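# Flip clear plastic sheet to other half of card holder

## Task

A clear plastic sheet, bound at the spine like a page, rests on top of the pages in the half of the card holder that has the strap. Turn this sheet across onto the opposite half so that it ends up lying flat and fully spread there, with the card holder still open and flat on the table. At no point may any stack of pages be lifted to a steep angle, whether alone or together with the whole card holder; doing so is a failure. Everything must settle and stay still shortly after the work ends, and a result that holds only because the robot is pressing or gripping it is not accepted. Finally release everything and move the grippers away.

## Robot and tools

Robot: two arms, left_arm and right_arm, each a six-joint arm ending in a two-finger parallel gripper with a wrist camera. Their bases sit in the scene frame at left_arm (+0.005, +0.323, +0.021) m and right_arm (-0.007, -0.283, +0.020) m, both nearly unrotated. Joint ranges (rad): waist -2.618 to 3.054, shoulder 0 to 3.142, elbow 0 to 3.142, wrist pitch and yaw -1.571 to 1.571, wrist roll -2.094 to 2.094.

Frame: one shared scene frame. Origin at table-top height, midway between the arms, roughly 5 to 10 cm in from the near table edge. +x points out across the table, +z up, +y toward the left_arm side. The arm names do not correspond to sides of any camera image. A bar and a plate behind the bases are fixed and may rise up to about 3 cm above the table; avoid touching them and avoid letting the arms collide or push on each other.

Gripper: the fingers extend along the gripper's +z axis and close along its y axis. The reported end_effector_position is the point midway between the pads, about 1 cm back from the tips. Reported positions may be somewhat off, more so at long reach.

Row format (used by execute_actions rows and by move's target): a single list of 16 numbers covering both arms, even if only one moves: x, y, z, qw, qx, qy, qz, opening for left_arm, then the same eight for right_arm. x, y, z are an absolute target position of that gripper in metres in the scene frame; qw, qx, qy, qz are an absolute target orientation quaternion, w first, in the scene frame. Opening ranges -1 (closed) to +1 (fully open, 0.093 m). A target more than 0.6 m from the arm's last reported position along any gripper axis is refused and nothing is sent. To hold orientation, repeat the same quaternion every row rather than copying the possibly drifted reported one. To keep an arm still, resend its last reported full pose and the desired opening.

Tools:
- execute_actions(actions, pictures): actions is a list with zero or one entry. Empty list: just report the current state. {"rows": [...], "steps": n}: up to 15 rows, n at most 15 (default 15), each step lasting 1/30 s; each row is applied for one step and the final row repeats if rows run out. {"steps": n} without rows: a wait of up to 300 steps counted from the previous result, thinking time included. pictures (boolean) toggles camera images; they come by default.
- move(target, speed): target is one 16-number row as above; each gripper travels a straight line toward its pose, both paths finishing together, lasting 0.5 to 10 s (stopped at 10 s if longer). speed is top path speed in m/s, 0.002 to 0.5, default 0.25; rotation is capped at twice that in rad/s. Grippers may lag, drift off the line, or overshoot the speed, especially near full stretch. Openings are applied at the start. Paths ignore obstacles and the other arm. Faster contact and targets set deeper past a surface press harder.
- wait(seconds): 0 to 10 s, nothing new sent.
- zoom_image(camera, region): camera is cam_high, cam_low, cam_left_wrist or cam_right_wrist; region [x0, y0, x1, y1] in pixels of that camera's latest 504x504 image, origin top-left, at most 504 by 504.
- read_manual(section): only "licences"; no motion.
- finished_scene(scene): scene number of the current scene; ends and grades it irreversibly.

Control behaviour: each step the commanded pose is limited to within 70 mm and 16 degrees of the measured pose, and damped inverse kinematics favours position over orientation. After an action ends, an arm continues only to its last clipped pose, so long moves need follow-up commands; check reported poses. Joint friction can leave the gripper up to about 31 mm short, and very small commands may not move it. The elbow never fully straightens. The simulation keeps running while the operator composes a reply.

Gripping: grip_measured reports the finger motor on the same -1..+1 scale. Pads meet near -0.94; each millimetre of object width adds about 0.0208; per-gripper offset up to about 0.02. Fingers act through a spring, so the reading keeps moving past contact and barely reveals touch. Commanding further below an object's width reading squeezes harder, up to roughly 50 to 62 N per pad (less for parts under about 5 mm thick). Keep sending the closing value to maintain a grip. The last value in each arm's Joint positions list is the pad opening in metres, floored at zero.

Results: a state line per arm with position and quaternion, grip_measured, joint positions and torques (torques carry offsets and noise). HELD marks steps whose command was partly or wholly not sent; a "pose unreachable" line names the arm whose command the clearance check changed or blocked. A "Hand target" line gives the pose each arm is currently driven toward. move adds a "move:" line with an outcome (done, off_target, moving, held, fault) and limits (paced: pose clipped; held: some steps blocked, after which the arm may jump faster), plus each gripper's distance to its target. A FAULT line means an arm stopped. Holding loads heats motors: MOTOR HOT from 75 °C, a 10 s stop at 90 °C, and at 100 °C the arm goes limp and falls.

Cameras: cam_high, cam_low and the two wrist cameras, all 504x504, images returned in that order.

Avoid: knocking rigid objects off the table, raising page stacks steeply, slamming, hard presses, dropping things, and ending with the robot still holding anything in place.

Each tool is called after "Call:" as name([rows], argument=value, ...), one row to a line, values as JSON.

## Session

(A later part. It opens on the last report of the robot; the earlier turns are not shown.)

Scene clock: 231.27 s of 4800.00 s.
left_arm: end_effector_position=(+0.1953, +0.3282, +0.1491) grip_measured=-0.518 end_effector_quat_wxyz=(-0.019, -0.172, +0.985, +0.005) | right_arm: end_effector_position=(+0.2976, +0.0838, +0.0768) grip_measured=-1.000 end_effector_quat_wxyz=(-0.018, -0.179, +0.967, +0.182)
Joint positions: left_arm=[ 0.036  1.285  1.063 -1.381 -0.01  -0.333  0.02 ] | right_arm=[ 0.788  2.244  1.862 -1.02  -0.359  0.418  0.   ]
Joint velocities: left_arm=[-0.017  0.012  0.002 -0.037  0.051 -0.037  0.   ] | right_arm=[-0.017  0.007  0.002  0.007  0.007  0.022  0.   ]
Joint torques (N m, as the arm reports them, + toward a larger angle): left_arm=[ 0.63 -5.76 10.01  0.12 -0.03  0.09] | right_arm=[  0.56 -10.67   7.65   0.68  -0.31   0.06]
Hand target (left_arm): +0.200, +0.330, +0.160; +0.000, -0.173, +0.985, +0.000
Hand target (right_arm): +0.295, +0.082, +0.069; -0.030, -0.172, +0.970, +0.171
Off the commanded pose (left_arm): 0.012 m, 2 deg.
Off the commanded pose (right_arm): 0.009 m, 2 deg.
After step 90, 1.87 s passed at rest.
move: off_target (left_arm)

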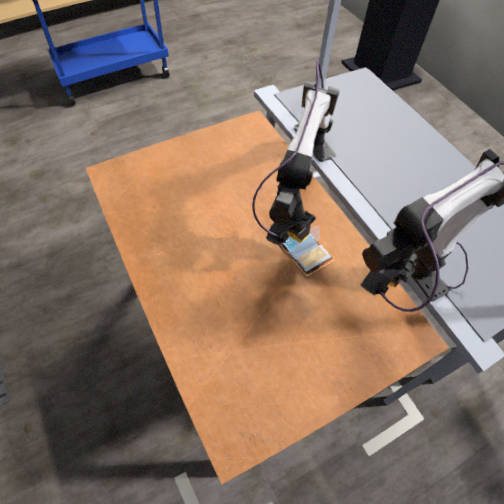

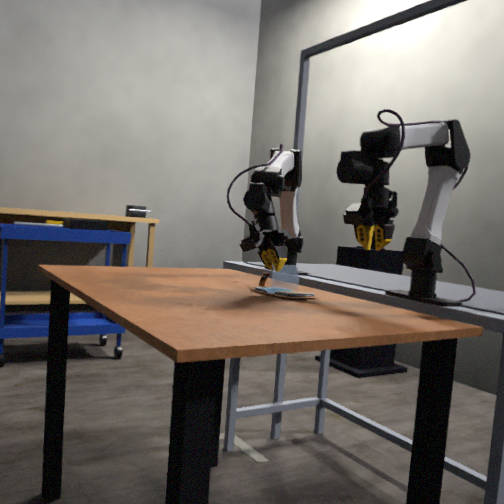

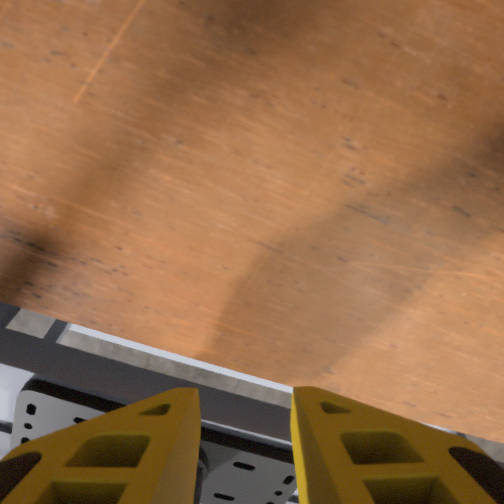

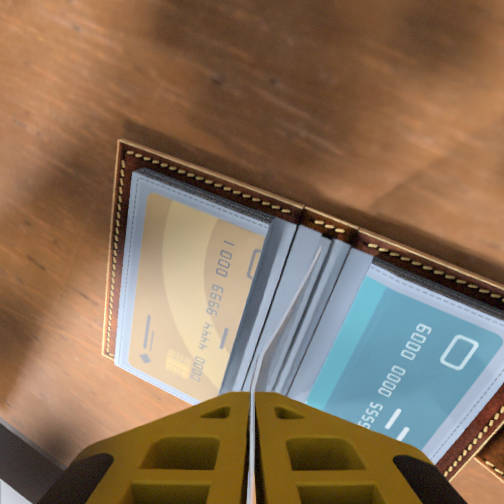

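Call:
move(target=[0.20,0.33,0.16,0,-0.1736,0.9848,0,-0.52,0.274,0.138,0.052,0.030,-0.171,0.970,-0.171,-1.0], speed=0.04)

Call:
zoom_image(camera="cam_low", region=[235, 240, 335, 305])

Scene clock: 244.43 s of 4800.00 s.
left_arm: end_effector_position=(+0.1953, +0.3282, +0.1491) grip_measured=-0.518 end_effector_quat_wxyz=(-0.019, -0.172, +0.985, +0.005) | right_arm: end_effector_position=(+0.2767, +0.1401, +0.0626) grip_measured=-1.000 end_effector_quat_wxyz=(+0.101, -0.189, +0.973, -0.085)
Joint positions: left_arm=[ 0.036  1.285  1.063 -1.381 -0.01  -0.333  0.02 ] | right_arm=[ 1.092  2.726  2.731 -1.568  0.232  0.669  0.   ]
Joint velocities: left_arm=[-0.002  0.007 -0.002  0.037  0.051 -0.066 -0.001] | right_arm=[ 0.002 -0.022 -0.017  0.066  0.051  0.037  0.   ]
Joint torques (N m, as the arm reports them, + toward a larger angle): left_arm=[ 0.73 -5.74  9.97  0.12 -0.04  0.08] | right_arm=[  0.53 -12.71   7.12   0.33   0.12   0.08]
Hand target (left_arm): +0.200, +0.330, +0.160; +0.000, -0.174, +0.985, +0.000
Hand target (right_arm): +0.275, +0.137, +0.054; +0.095, -0.187, +0.973, -0.097
Off the commanded pose (left_arm): 0.012 m, 2 deg.
Off the commanded pose (right_arm): 0.011 m, 13 deg.
joint sent to its limit (right arm) — the command would take joint 4 (wrist pitch) past its lower limit, so that joint was sent only as far as its limit.
After step 90, 0.97 s passed at rest.
move: off_target (left_arm, right_arm)

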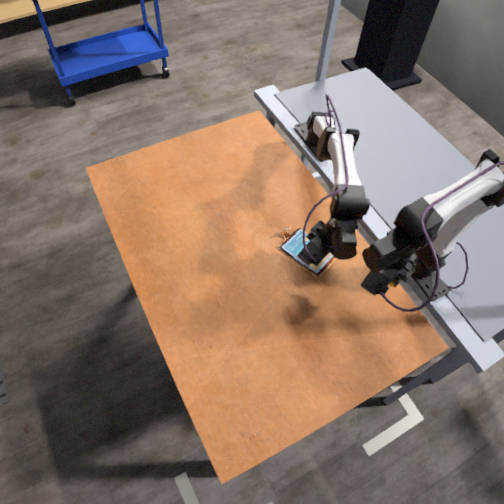

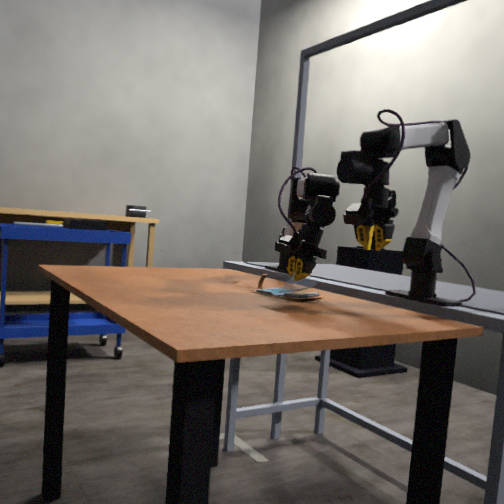

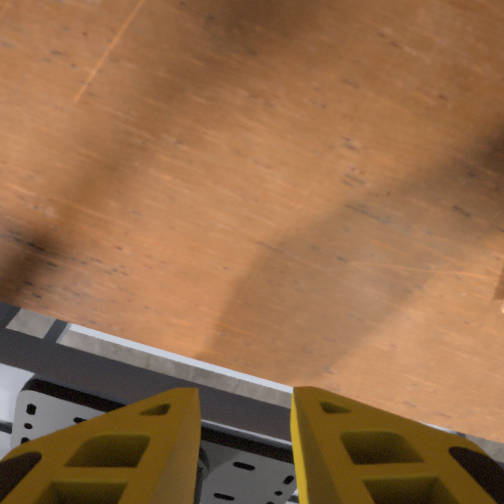

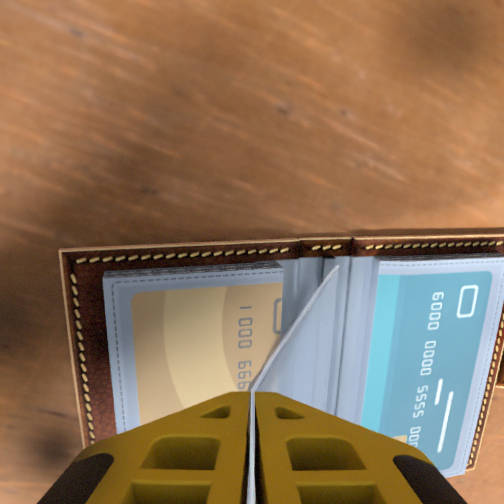

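Region (235, 240, 335, 305) of cam_low's 504x504 image, scaled by 5.040, with more detail than that image has; it fills the top 328 rows of this view, and the rest is white.

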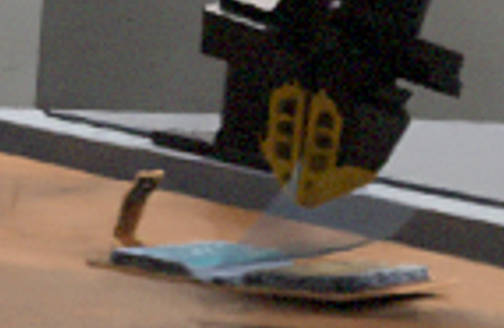

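Call:
move(target=[0.17,0.42,0.19,0,-0.1736,0.9848,0,-0.52,0.269,0.156,0.028,0.120,-0.180,0.9755,-0.040,-1.0], speed=0.06)

Call:
zoom_image(camera="cam_low", region=[235, 245, 335, 310])

Scene clock: 264.03 s of 4800.00 s.
left_arm: end_effector_position=(+0.1697, +0.4165, +0.1834) grip_measured=-0.518 end_effector_quat_wxyz=(-0.008, -0.174, +0.985, +0.000) | right_arm: end_effector_position=(+0.2725, +0.1546, +0.0334) grip_measured=-1.000 end_effector_quat_wxyz=(+0.124, -0.182, +0.975, -0.044)
Joint positions: left_arm=[ 0.528  1.267  1.188 -1.499 -0.009  0.156  0.02 ] | right_arm=[ 1.11   2.581  2.333 -1.229  0.216  0.694  0.   ]
Joint velocities: left_arm=[ 0.007 -0.007  0.012 -0.051  0.007  0.022 -0.001] | right_arm=[ 0.002 -0.012 -0.002 -0.022  0.037 -0.022  0.   ]
Joint torques (N m, as the arm reports them, + toward a larger angle): left_arm=[ 0.74 -4.25  9.36  0.16  0.02  0.11] | right_arm=[  0.62 -14.27   4.48   0.93  -0.04   0.11]
Hand target (left_arm): +0.171, +0.418, +0.190; +0.001, -0.174, +0.985, -0.001
Hand target (right_arm): +0.269, +0.156, +0.028; +0.120, -0.179, +0.976, -0.041
Off the commanded pose (left_arm): 0.008 m, 1 deg.
Off the commanded pose (right_arm): 0.007 m, 1 deg.
After step 90, 14.40 s passed at rest.
move: done

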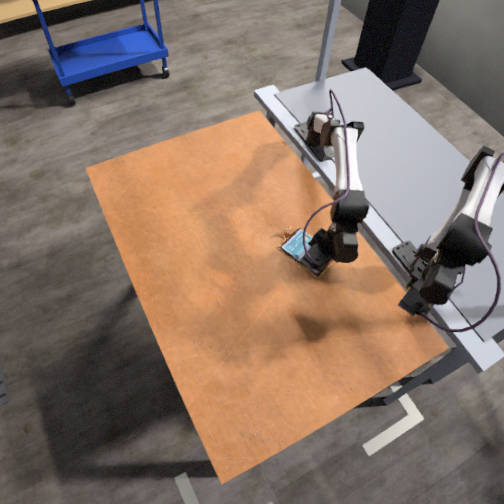

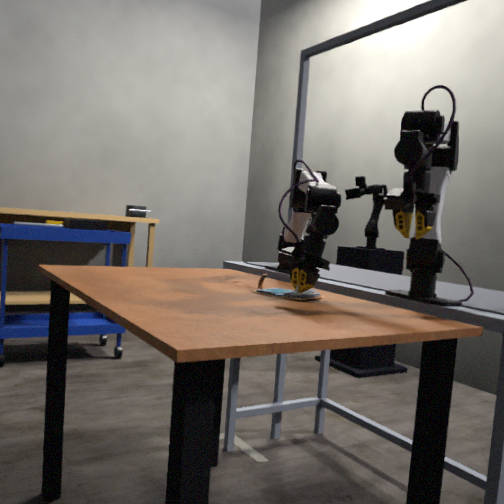

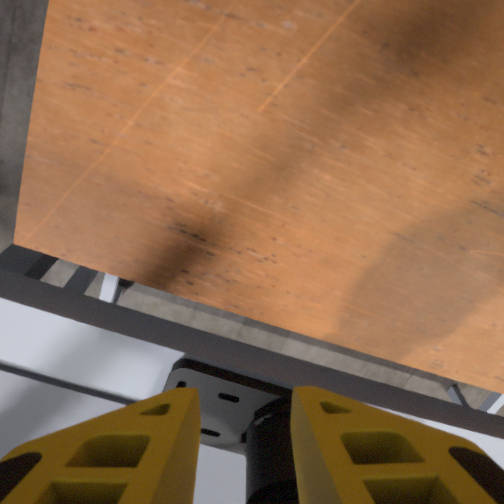

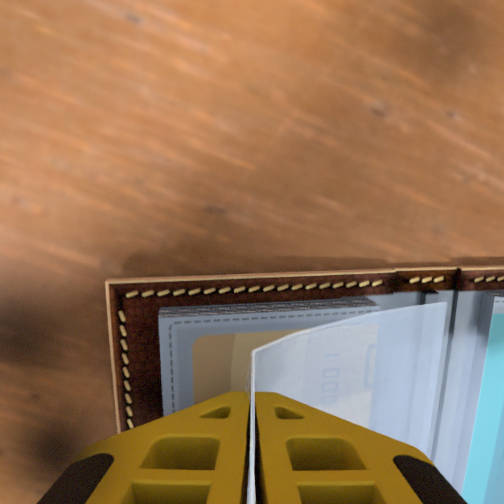

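Region (235, 245, 335, 310) of cam_low's 504x504 image, scaled by 5.040, with more detail than that image has; it fills the top 328 rows of this view, and the rest is white.

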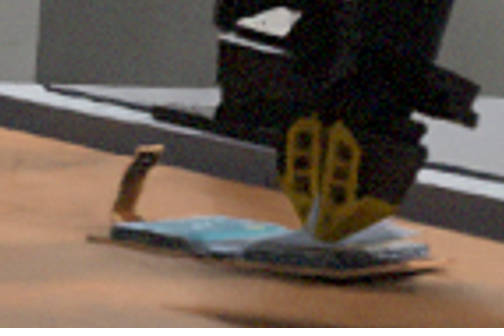

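Call:
execute_actions([
  {"rows": [[0.17,0.42,0.19,0,-0.1736,0.9848,0,-0.52,0.269,0.156,0.028,0.120,-0.180,0.9755,-0.040,-0.92],[0.17,0.42,0.19,0,-0.1736,0.9848,0,-0.52,0.269,0.156,0.028,0.120,-0.180,0.9755,-0.040,-0.84],[0.17,0.42,0.19,0,-0.1736,0.9848,0,-0.52,0.269,0.156,0.028,0.120,-0.180,0.9755,-0.040,-0.75],[0.17,0.42,0.19,0,-0.1736,0.9848,0,-0.52,0.269,0.156,0.028,0.120,-0.180,0.9755,-0.040,-0.66],[0.17,0.42,0.19,0,-0.1736,0.9848,0,-0.52,0.269,0.156,0.028,0.120,-0.180,0.9755,-0.040,-0.57],[0.17,0.42,0.19,0,-0.1736,0.9848,0,-0.52,0.269,0.156,0.028,0.120,-0.180,0.9755,-0.040,-0.48],[0.17,0.42,0.19,0,-0.1736,0.9848,0,-0.52,0.269,0.156,0.028,0.120,-0.180,0.9755,-0.040,-0.39],[0.17,0.42,0.19,0,-0.1736,0.9848,0,-0.52,0.269,0.156,0.028,0.120,-0.180,0.9755,-0.040,-0.30],[0.17,0.42,0.19,0,-0.1736,0.9848,0,-0.52,0.269,0.156,0.028,0.120,-0.180,0.9755,-0.040,-0.21],[0.17,0.42,0.19,0,-0.1736,0.9848,0,-0.52,0.269,0.156,0.028,0.120,-0.180,0.9755,-0.040,-0.12],[0.17,0.42,0.19,0,-0.1736,0.9848,0,-0.52,0.269,0.156,0.028,0.120,-0.180,0.9755,-0.040,-0.03],[0.17,0.42,0.19,0,-0.1736,0.9848,0,-0.52,0.269,0.156,0.028,0.120,-0.180,0.9755,-0.040,0.06],[0.17,0.42,0.19,0,-0.1736,0.9848,0,-0.52,0.269,0.156,0.028,0.120,-0.180,0.9755,-0.040,0.15],[0.17,0.42,0.19,0,-0.1736,0.9848,0,-0.52,0.269,0.156,0.028,0.120,-0.180,0.9755,-0.040,0.24],[0.17,0.42,0.19,0,-0.1736,0.9848,0,-0.52,0.269,0.156,0.028,0.120,-0.180,0.9755,-0.040,0.32]], "steps": 15},
])

Call:
wait(seconds=0.5)

Scene clock: 274.40 s of 4800.00 s.
left_arm: end_effector_position=(+0.1685, +0.4175, +0.1834) grip_measured=-0.518 end_effector_quat_wxyz=(-0.009, -0.172, +0.985, -0.001) | right_arm: end_effector_position=(+0.2729, +0.1558, +0.0334) grip_measured=+0.274 end_effector_quat_wxyz=(+0.125, -0.181, +0.975, -0.042)
Joint positions: left_arm=[ 0.536  1.267  1.188 -1.502 -0.008  0.167  0.02 ] | right_arm=[ 1.11   2.581  2.333 -1.224  0.215  0.694  0.058]
Joint velocities: left_arm=[-0.002  0.002 -0.002 -0.066  0.051 -0.007 -0.   ] | right_arm=[-0.002  0.007 -0.022 -0.022 -0.081 -0.037  0.092]
Joint torques (N m, as the arm reports them, + toward a larger angle): left_arm=[ 0.72 -4.15  9.42  0.16  0.02  0.1 ] | right_arm=[  0.54 -14.4    4.33   0.89  -0.02   0.09]
Hand target (left_arm): +0.170, +0.420, +0.190; +0.000, -0.173, +0.985, +0.000
Hand target (right_arm): +0.269, +0.156, +0.028; +0.120, -0.180, +0.976, -0.040
Off the commanded pose (left_arm): 0.007 m, 1 deg.
Off the commanded pose (right_arm): 0.007 m, 1 deg.
Steps of this call (steps 1 to 90: nothing new was sent; then 6.87 s passed at rest; steps 91 to 105: all 15 steps of this action). Readings (end_effector_position):
91: left_arm (+0.1695, +0.4165, +0.1834) | right_arm (+0.2725, +0.1546, +0.0334)
92: left_arm (+0.1692, +0.4168, +0.1834) | right_arm (+0.2726, +0.1552, +0.0334)
94: left_arm (+0.1687, +0.4174, +0.1834) | right_arm (+0.2728, +0.1556, +0.0334)
98: left_arm (+0.1685, +0.4175, +0.1834) | right_arm (+0.2728, +0.1556, +0.0334)
105: the state above

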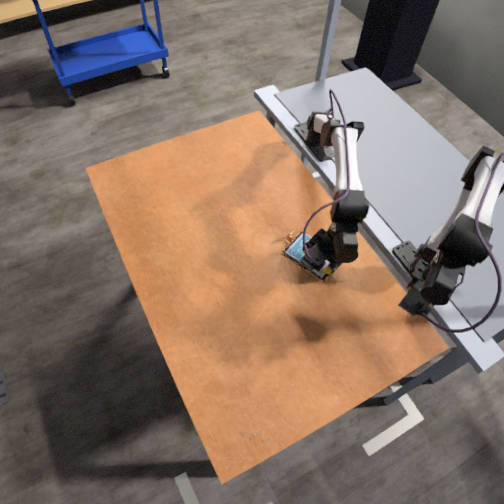

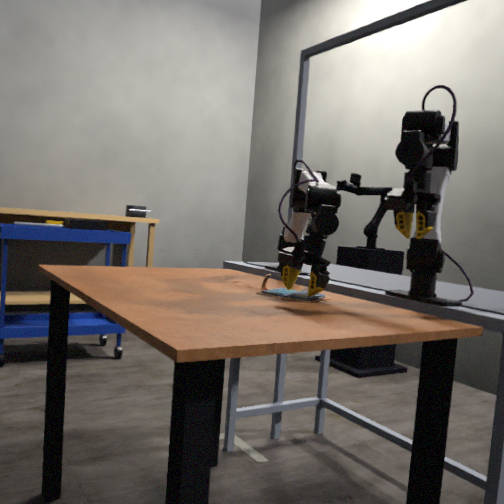

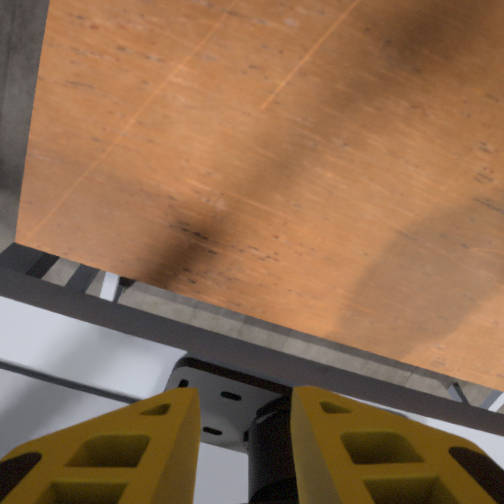

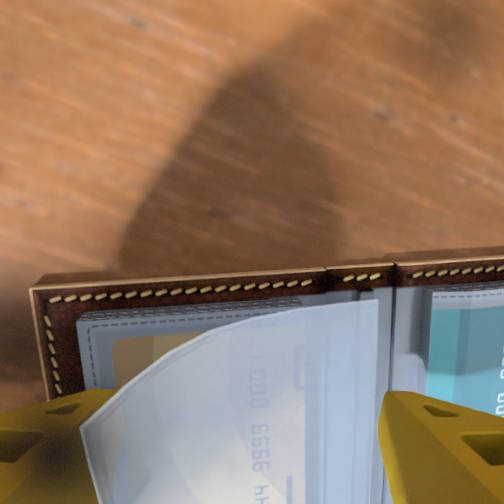

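Scene clock: 274.90 s of 4800.00 s.
left_arm: end_effector_position=(+0.1685, +0.4175, +0.1834) grip_measured=-0.518 end_effector_quat_wxyz=(-0.009, -0.172, +0.985, -0.001) | right_arm: end_effector_position=(+0.2730, +0.1559, +0.0334) grip_measured=+0.318 end_effector_quat_wxyz=(+0.125, -0.181, +0.975, -0.042)
Joint positions: left_arm=[ 0.536  1.267  1.188 -1.502 -0.008  0.167  0.02 ] | right_arm=[ 1.11   2.581  2.333 -1.223  0.215  0.694  0.06 ]
Joint velocities: left_arm=[-0.007  0.002 -0.002  0.037  0.051  0.007  0.   ] | right_arm=[-0.012 -0.002  0.002 -0.007  0.007 -0.007  0.   ]
Joint torques (N m, as the arm reports them, + toward a larger angle): left_arm=[ 0.75 -4.19  9.43  0.15  0.04  0.08] | right_arm=[  0.61 -14.35   4.38   0.89  -0.05   0.09]
Hand target (left_arm): +0.170, +0.420, +0.190; +0.000, -0.173, +0.985, +0.000
Hand target (right_arm): +0.269, +0.156, +0.028; +0.120, -0.180, +0.976, -0.040
Off the commanded pose (left_arm): 0.007 m, 1 deg.
Off the commanded pose (right_arm): 0.007 m, 1 deg.
Steps of this call (steps 1 to 15: nothing new was sent). Readings (end_effector_position):
1: left_arm (+0.1685, +0.4175, +0.1834) | right_arm (+0.2730, +0.1559, +0.0334)
2: left_arm (+0.1685, +0.4175, +0.1834) | right_arm (+0.2730, +0.1559, +0.0334)
4: left_arm (+0.1685, +0.4175, +0.1834) | right_arm (+0.2730, +0.1559, +0.0334)
8: left_arm (+0.1685, +0.4175, +0.1834) | right_arm (+0.2730, +0.1559, +0.0334)
15: the state above

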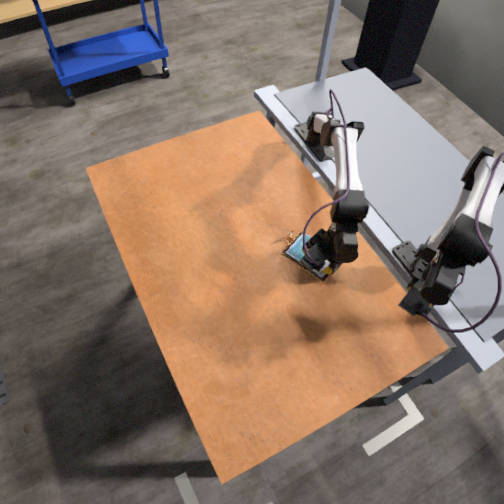

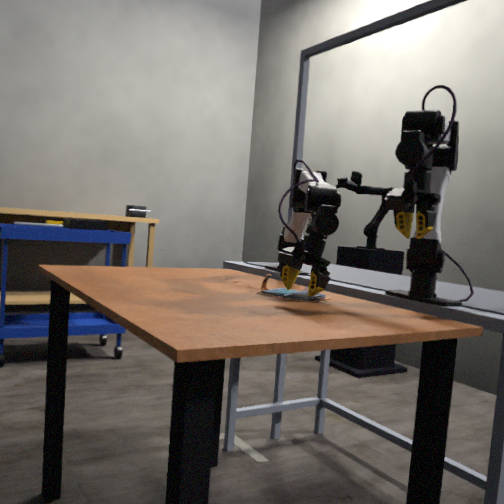

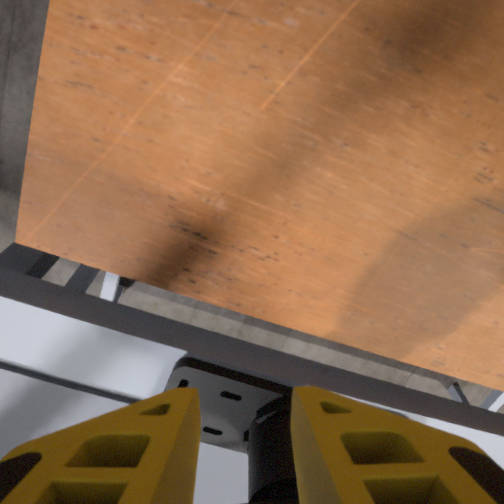

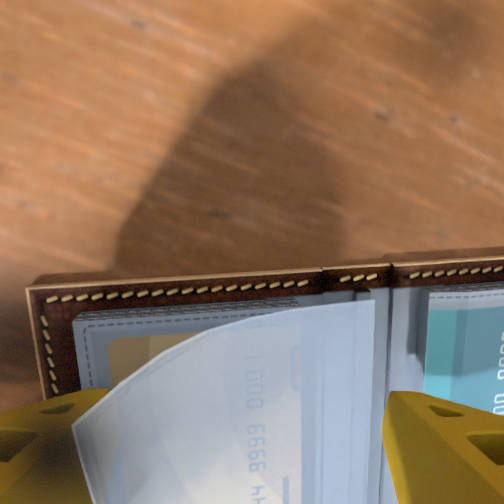

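Call:
execute_actions([
  {"rows": [[0.17,0.42,0.19,0,-0.1736,0.9848,0,-0.52,0.271,0.156,0.033,0.120,-0.180,0.9755,-0.040,0.32],[0.17,0.42,0.19,0,-0.1736,0.9848,0,-0.52,0.272,0.156,0.036,0.120,-0.180,0.9755,-0.040,0.32],[0.17,0.42,0.19,0,-0.1736,0.9848,0,-0.52,0.272,0.156,0.038,0.120,-0.180,0.9755,-0.040,0.32],[0.17,0.42,0.19,0,-0.1736,0.9848,0,-0.52,0.272,0.156,0.040,0.120,-0.180,0.9755,-0.040,0.32],[0.17,0.42,0.19,0,-0.1736,0.9848,0,-0.52,0.272,0.156,0.042,0.120,-0.180,0.9755,-0.040,0.32],[0.17,0.42,0.19,0,-0.1736,0.9848,0,-0.52,0.272,0.156,0.044,0.120,-0.180,0.9755,-0.040,0.32],[0.17,0.42,0.19,0,-0.1736,0.9848,0,-0.52,0.272,0.156,0.046,0.120,-0.180,0.9755,-0.040,0.32],[0.17,0.42,0.19,0,-0.1736,0.9848,0,-0.52,0.272,0.156,0.048,0.120,-0.180,0.9755,-0.040,0.32],[0.17,0.42,0.19,0,-0.1736,0.9848,0,-0.52,0.272,0.156,0.050,0.120,-0.180,0.9755,-0.040,0.32]], "steps": 15},
])

Scene clock: 284.13 s of 4800.00 s.
left_arm: end_effector_position=(+0.1684, +0.4174, +0.1834) grip_measured=-0.518 end_effector_quat_wxyz=(-0.009, -0.172, +0.985, -0.001) | right_arm: end_effector_position=(+0.2744, +0.1606, +0.0492) grip_measured=+0.318 end_effector_quat_wxyz=(+0.131, -0.180, +0.974, -0.033)
Joint positions: left_arm=[ 0.536  1.267  1.188 -1.502 -0.008  0.167  0.02 ] | right_arm=[ 1.11   2.581  2.394 -1.263  0.212  0.694  0.06 ]
Joint velocities: left_arm=[-0.022 -0.002 -0.012 -0.051 -0.007  0.051  0.   ] | right_arm=[-0.012 -0.002  0.017 -0.081 -0.066  0.007 -0.001]
Joint torques (N m, as the arm reports them, + toward a larger angle): left_arm=[ 0.73 -4.14  9.4   0.18  0.02  0.08] | right_arm=[  0.01 -13.89   7.38   0.53  -0.04   0.02]
Hand target (left_arm): +0.170, +0.420, +0.190; -0.000, -0.174, +0.985, +0.000
Hand target (right_arm): +0.272, +0.156, +0.050; +0.120, -0.180, +0.975, -0.040
Off the commanded pose (left_arm): 0.007 m, 1 deg.
Off the commanded pose (right_arm): 0.005 m, 1 deg.
Steps of this call (steps 1 to 90: nothing new was sent; then 5.73 s passed at rest; steps 91 to 105: all 15 steps of this action). Readings (end_effector_position):
91: left_arm (+0.1684, +0.4174, +0.1834) | right_arm (+0.2730, +0.1559, +0.0334)
92: left_arm (+0.1684, +0.4174, +0.1834) | right_arm (+0.2730, +0.1559, +0.0334)
94: left_arm (+0.1684, +0.4174, +0.1834) | right_arm (+0.2730, +0.1560, +0.0346)
98: left_arm (+0.1684, +0.4174, +0.1834) | right_arm (+0.2737, +0.1584, +0.0412)
105: the state above

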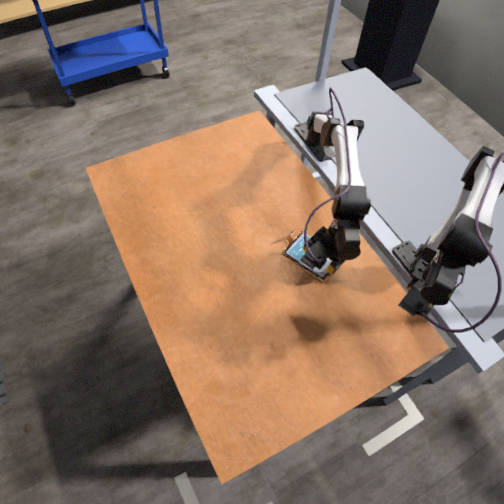

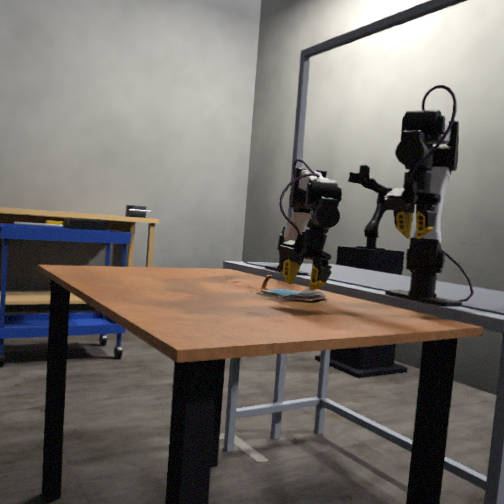

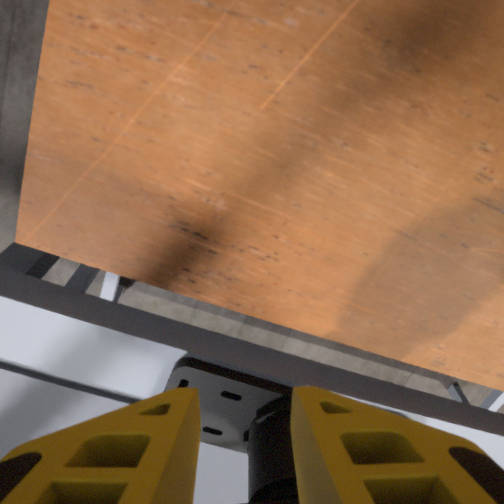

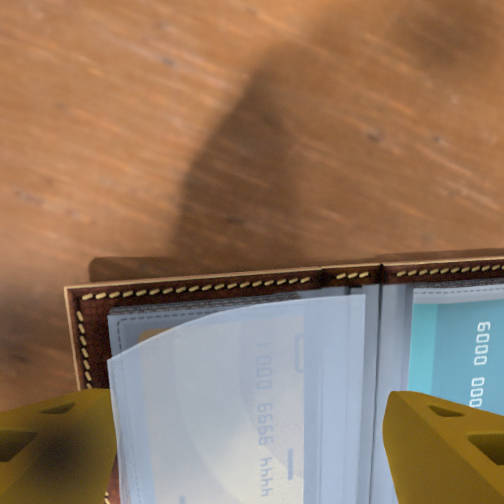

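The sheet is sliding off the finger. Open a little more to free it, then lift.

Call:
execute_actions([
  {"rows": [[0.17,0.42,0.19,0,-0.1736,0.9848,0,-0.52,0.272,0.156,0.050,0.120,-0.180,0.9755,-0.040,0.40],[0.17,0.42,0.19,0,-0.1736,0.9848,0,-0.52,0.272,0.156,0.050,0.120,-0.180,0.9755,-0.040,0.48],[0.17,0.42,0.19,0,-0.1736,0.9848,0,-0.52,0.272,0.156,0.050,0.120,-0.180,0.9755,-0.040,0.56],[0.17,0.42,0.19,0,-0.1736,0.9848,0,-0.52,0.272,0.156,0.050,0.120,-0.180,0.9755,-0.040,0.64]], "steps": 15},
])

Scene clock: 287.20 s of 4800.00 s.
left_arm: end_effector_position=(+0.1684, +0.4174, +0.1834) grip_measured=-0.518 end_effector_quat_wxyz=(-0.009, -0.172, +0.985, -0.001) | right_arm: end_effector_position=(+0.2729, +0.1581, +0.0489) grip_measured=+0.639 end_effector_quat_wxyz=(+0.126, -0.181, +0.975, -0.037)
Joint positions: left_arm=[ 0.536  1.267  1.188 -1.502 -0.008  0.167  0.02 ] | right_arm=[ 1.11   2.581  2.394 -1.275  0.211  0.694  0.076]
Joint velocities: left_arm=[ 0.002  0.002 -0.007 -0.037 -0.022 -0.007  0.001] | right_arm=[-0.012  0.012 -0.007  0.022  0.022  0.022 -0.   ]
Joint torques (N m, as the arm reports them, + toward a larger angle): left_arm=[ 0.72 -4.18  9.36  0.17  0.01  0.09] | right_arm=[  0.02 -13.85   7.52   0.53  -0.02   0.02]
Hand target (left_arm): +0.170, +0.420, +0.190; +0.000, -0.174, +0.985, +0.000
Hand target (right_arm): +0.272, +0.156, +0.050; +0.120, -0.180, +0.975, -0.040
Off the commanded pose (left_arm): 0.007 m, 1 deg.
Off the commanded pose (right_arm): 0.003 m, 1 deg.
Steps of this call (steps 1 to 77: nothing new was sent; steps 78 to 92: all 15 steps of this action). Readings (end_effector_position):
78: left_arm (+0.1684, +0.4174, +0.1834) | right_arm (+0.2731, +0.1585, +0.0489)
79: left_arm (+0.1684, +0.4174, +0.1834) | right_arm (+0.2730, +0.1584, +0.0489)
81: left_arm (+0.1684, +0.4174, +0.1834) | right_arm (+0.2730, +0.1583, +0.0489)
85: left_arm (+0.1684, +0.4174, +0.1834) | right_arm (+0.2729, +0.1582, +0.0489)
92: the state above

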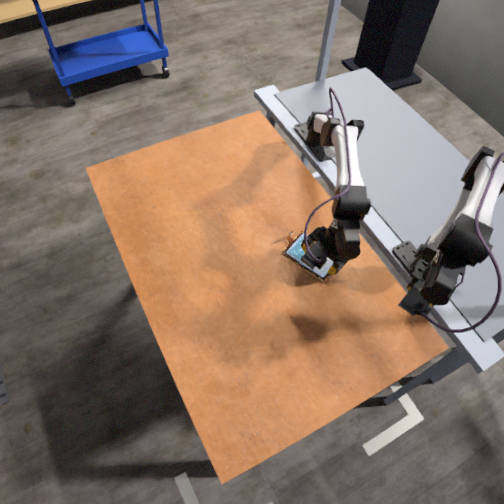

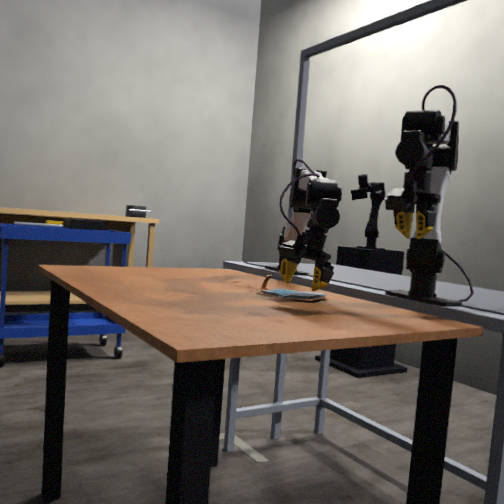

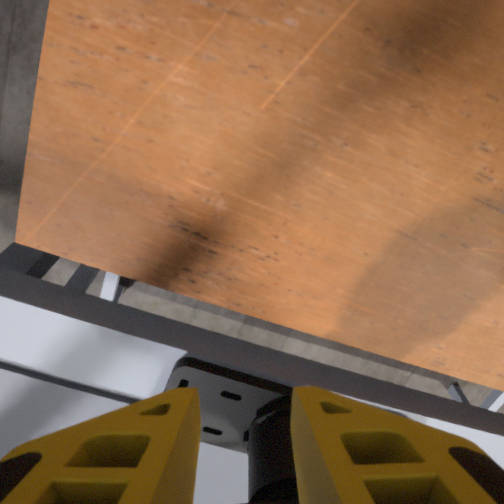

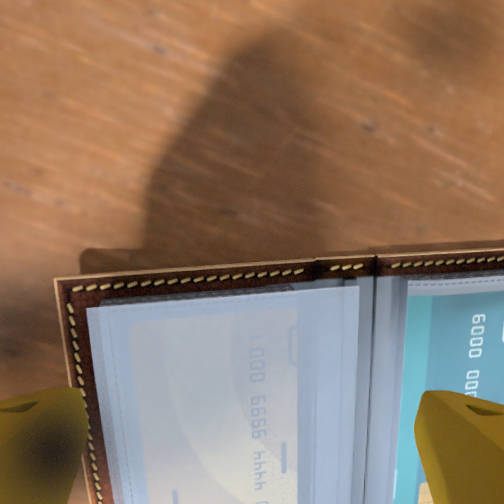

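The sheet now lies flat. Lift clear of the strap and retreat.

Call:
move(target=[0.17,0.42,0.19,0,-0.1736,0.9848,0,-0.52,0.268,0.135,0.12,0.120,-0.180,0.9755,-0.040,0.64], speed=0.12)

Call:
move(target=[0.17,0.42,0.19,0,-0.1736,0.9848,0,-0.52,0.25,-0.18,0.17,0,0,1,0,0.64], speed=0.2)

Call:
zoom_image(camera="cam_high", region=[265, 215, 355, 295])

Call:
zoom_image(camera="cam_low", region=[245, 265, 345, 310])

Scene clock: 293.60 s of 4800.00 s.
left_arm: end_effector_position=(+0.1684, +0.4174, +0.1834) grip_measured=-0.518 end_effector_quat_wxyz=(-0.009, -0.172, +0.985, -0.001) | right_arm: end_effector_position=(+0.2644, +0.1406, +0.1192) grip_measured=+0.639 end_effector_quat_wxyz=(+0.128, -0.181, +0.975, -0.035)
Joint positions: left_arm=[ 0.536  1.267  1.188 -1.502 -0.008  0.167  0.02 ] | right_arm=[ 1.102  2.493  2.511 -1.473  0.209  0.686  0.076]
Joint velocities: left_arm=[-0.017  0.002  0.007 -0.022  0.081  0.037  0.   ] | right_arm=[-0.002  0.002  0.007  0.007 -0.051 -0.066  0.001]
Joint torques (N m, as the arm reports them, + toward a larger angle): left_arm=[ 0.69 -4.17  9.43  0.16  0.01  0.09] | right_arm=[ -0.98 -13.13   7.23   0.53  -0.03  -0.07]
Hand target (left_arm): +0.170, +0.420, +0.190; +0.000, -0.174, +0.985, +0.000
Hand target (right_arm): +0.267, +0.135, +0.120; +0.120, -0.180, +0.975, -0.039
Off the commanded pose (left_arm): 0.007 m, 1 deg.
Off the commanded pose (right_arm): 0.007 m, 1 deg.
After step 90, 2.17 s passed at rest.
move: done

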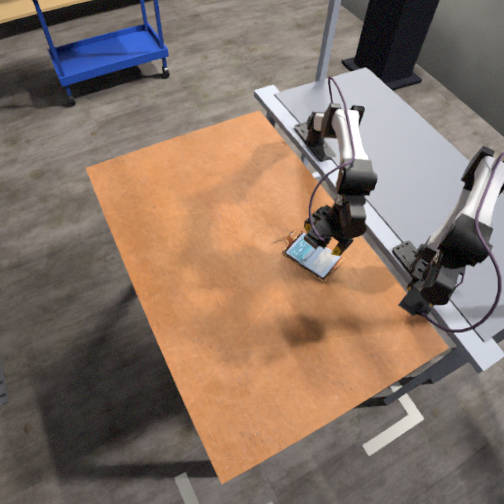

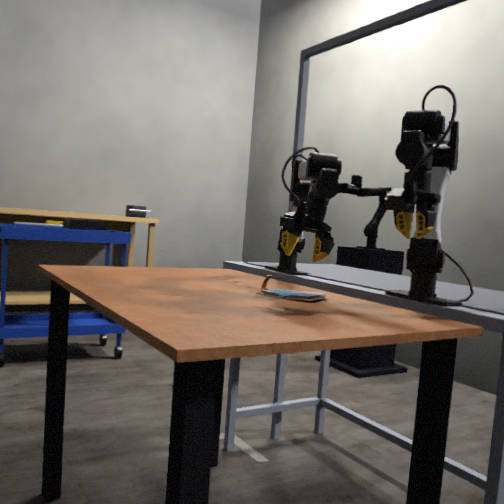

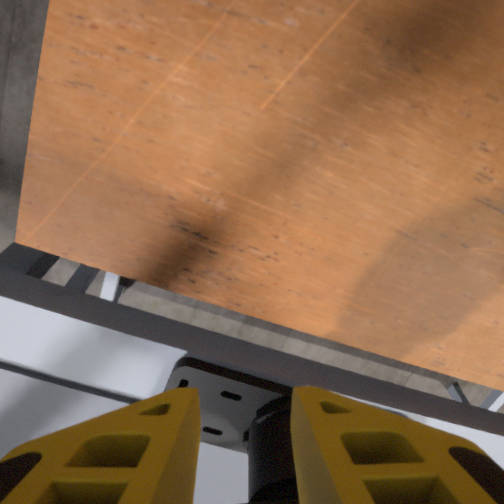

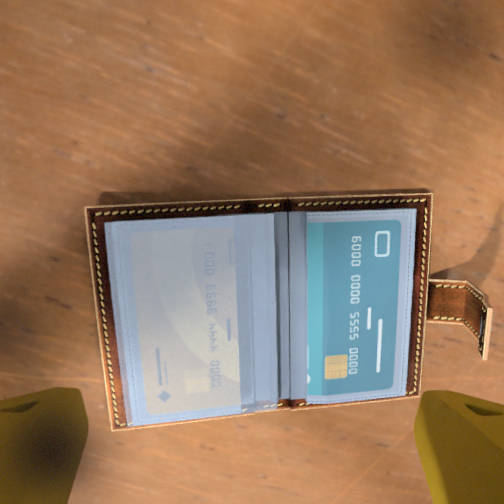

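Scene clock: 295.80 s of 4800.00 s.
left_arm: end_effector_position=(+0.1684, +0.4174, +0.1834) grip_measured=-0.518 end_effector_quat_wxyz=(-0.009, -0.172, +0.985, -0.001) | right_arm: end_effector_position=(+0.2551, -0.1749, +0.1726) grip_measured=+0.639 end_effector_quat_wxyz=(+0.011, +0.001, +1.000, +0.004)
Joint positions: left_arm=[ 0.536  1.267  1.188 -1.502 -0.008  0.167  0.02 ] | right_arm=[ 0.399  1.62   1.43  -1.375 -0.027  0.362  0.076]
Joint velocities: left_arm=[-0.007  0.007 -0.012  0.095 -0.037 -0.037 -0.001] | right_arm=[-0.007 -0.017  0.002  0.037 -0.081 -0.066 -0.   ]
Joint torques (N m, as the arm reports them, + toward a larger angle): left_arm=[ 0.7  -4.16  9.41  0.17  0.03  0.09] | right_arm=[-0.35 -7.22  4.39  0.36 -0.17 -0.08]
Hand target (left_arm): +0.170, +0.420, +0.190; +0.000, -0.174, +0.985, +0.000
Hand target (right_arm): +0.246, -0.179, +0.168; -0.006, -0.001, +1.000, +0.001
Off the commanded pose (left_arm): 0.007 m, 1 deg.
Off the commanded pose (right_arm): 0.008 m, 1 deg.
move: done

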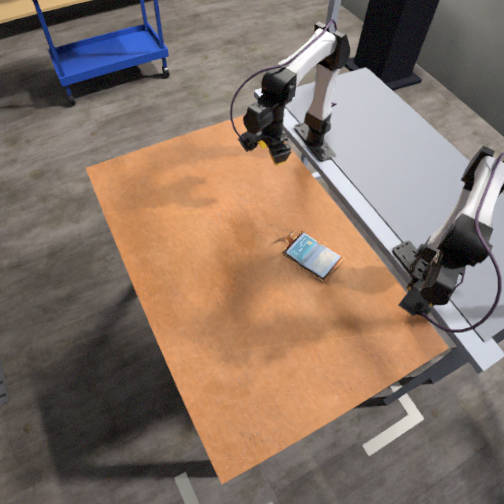

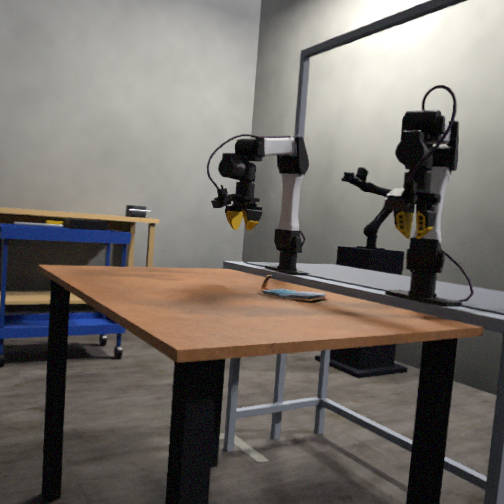

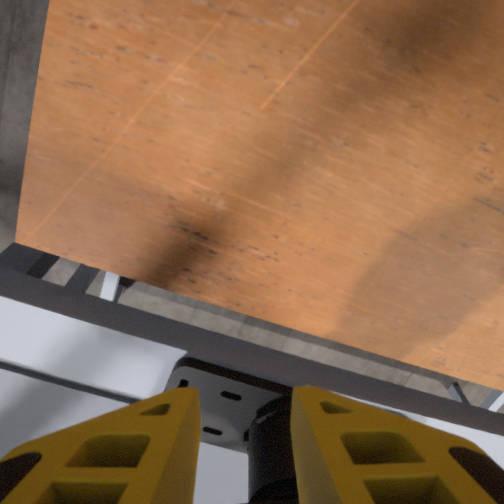

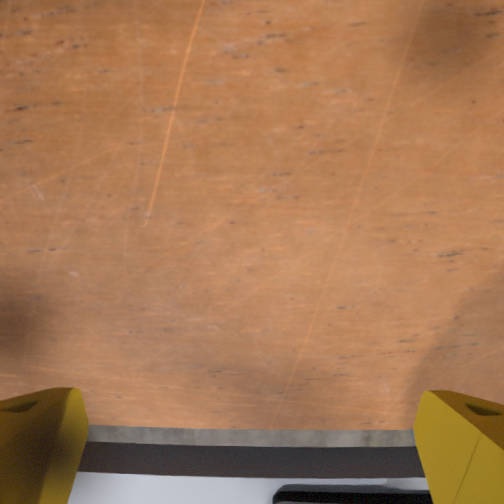

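Region (265, 215, 355, 295) of cam_high's 504x504 image, scaled by 5.600, with more detail than that image has.

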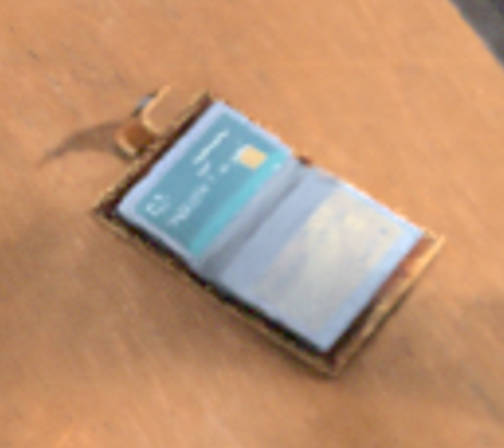

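Region (245, 265, 345, 310) of cam_low's 504x504 image, scaled by 5.040, with more detail than that image has; it fills the top 227 rows of this view, and the rest is white.

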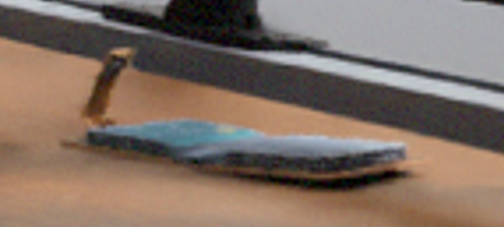

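The sheet lies flat on the other half, the holder is open and flat, and both arms are clear.

Call:
finished_scene(scene=2)

The scene is finished: the task was done.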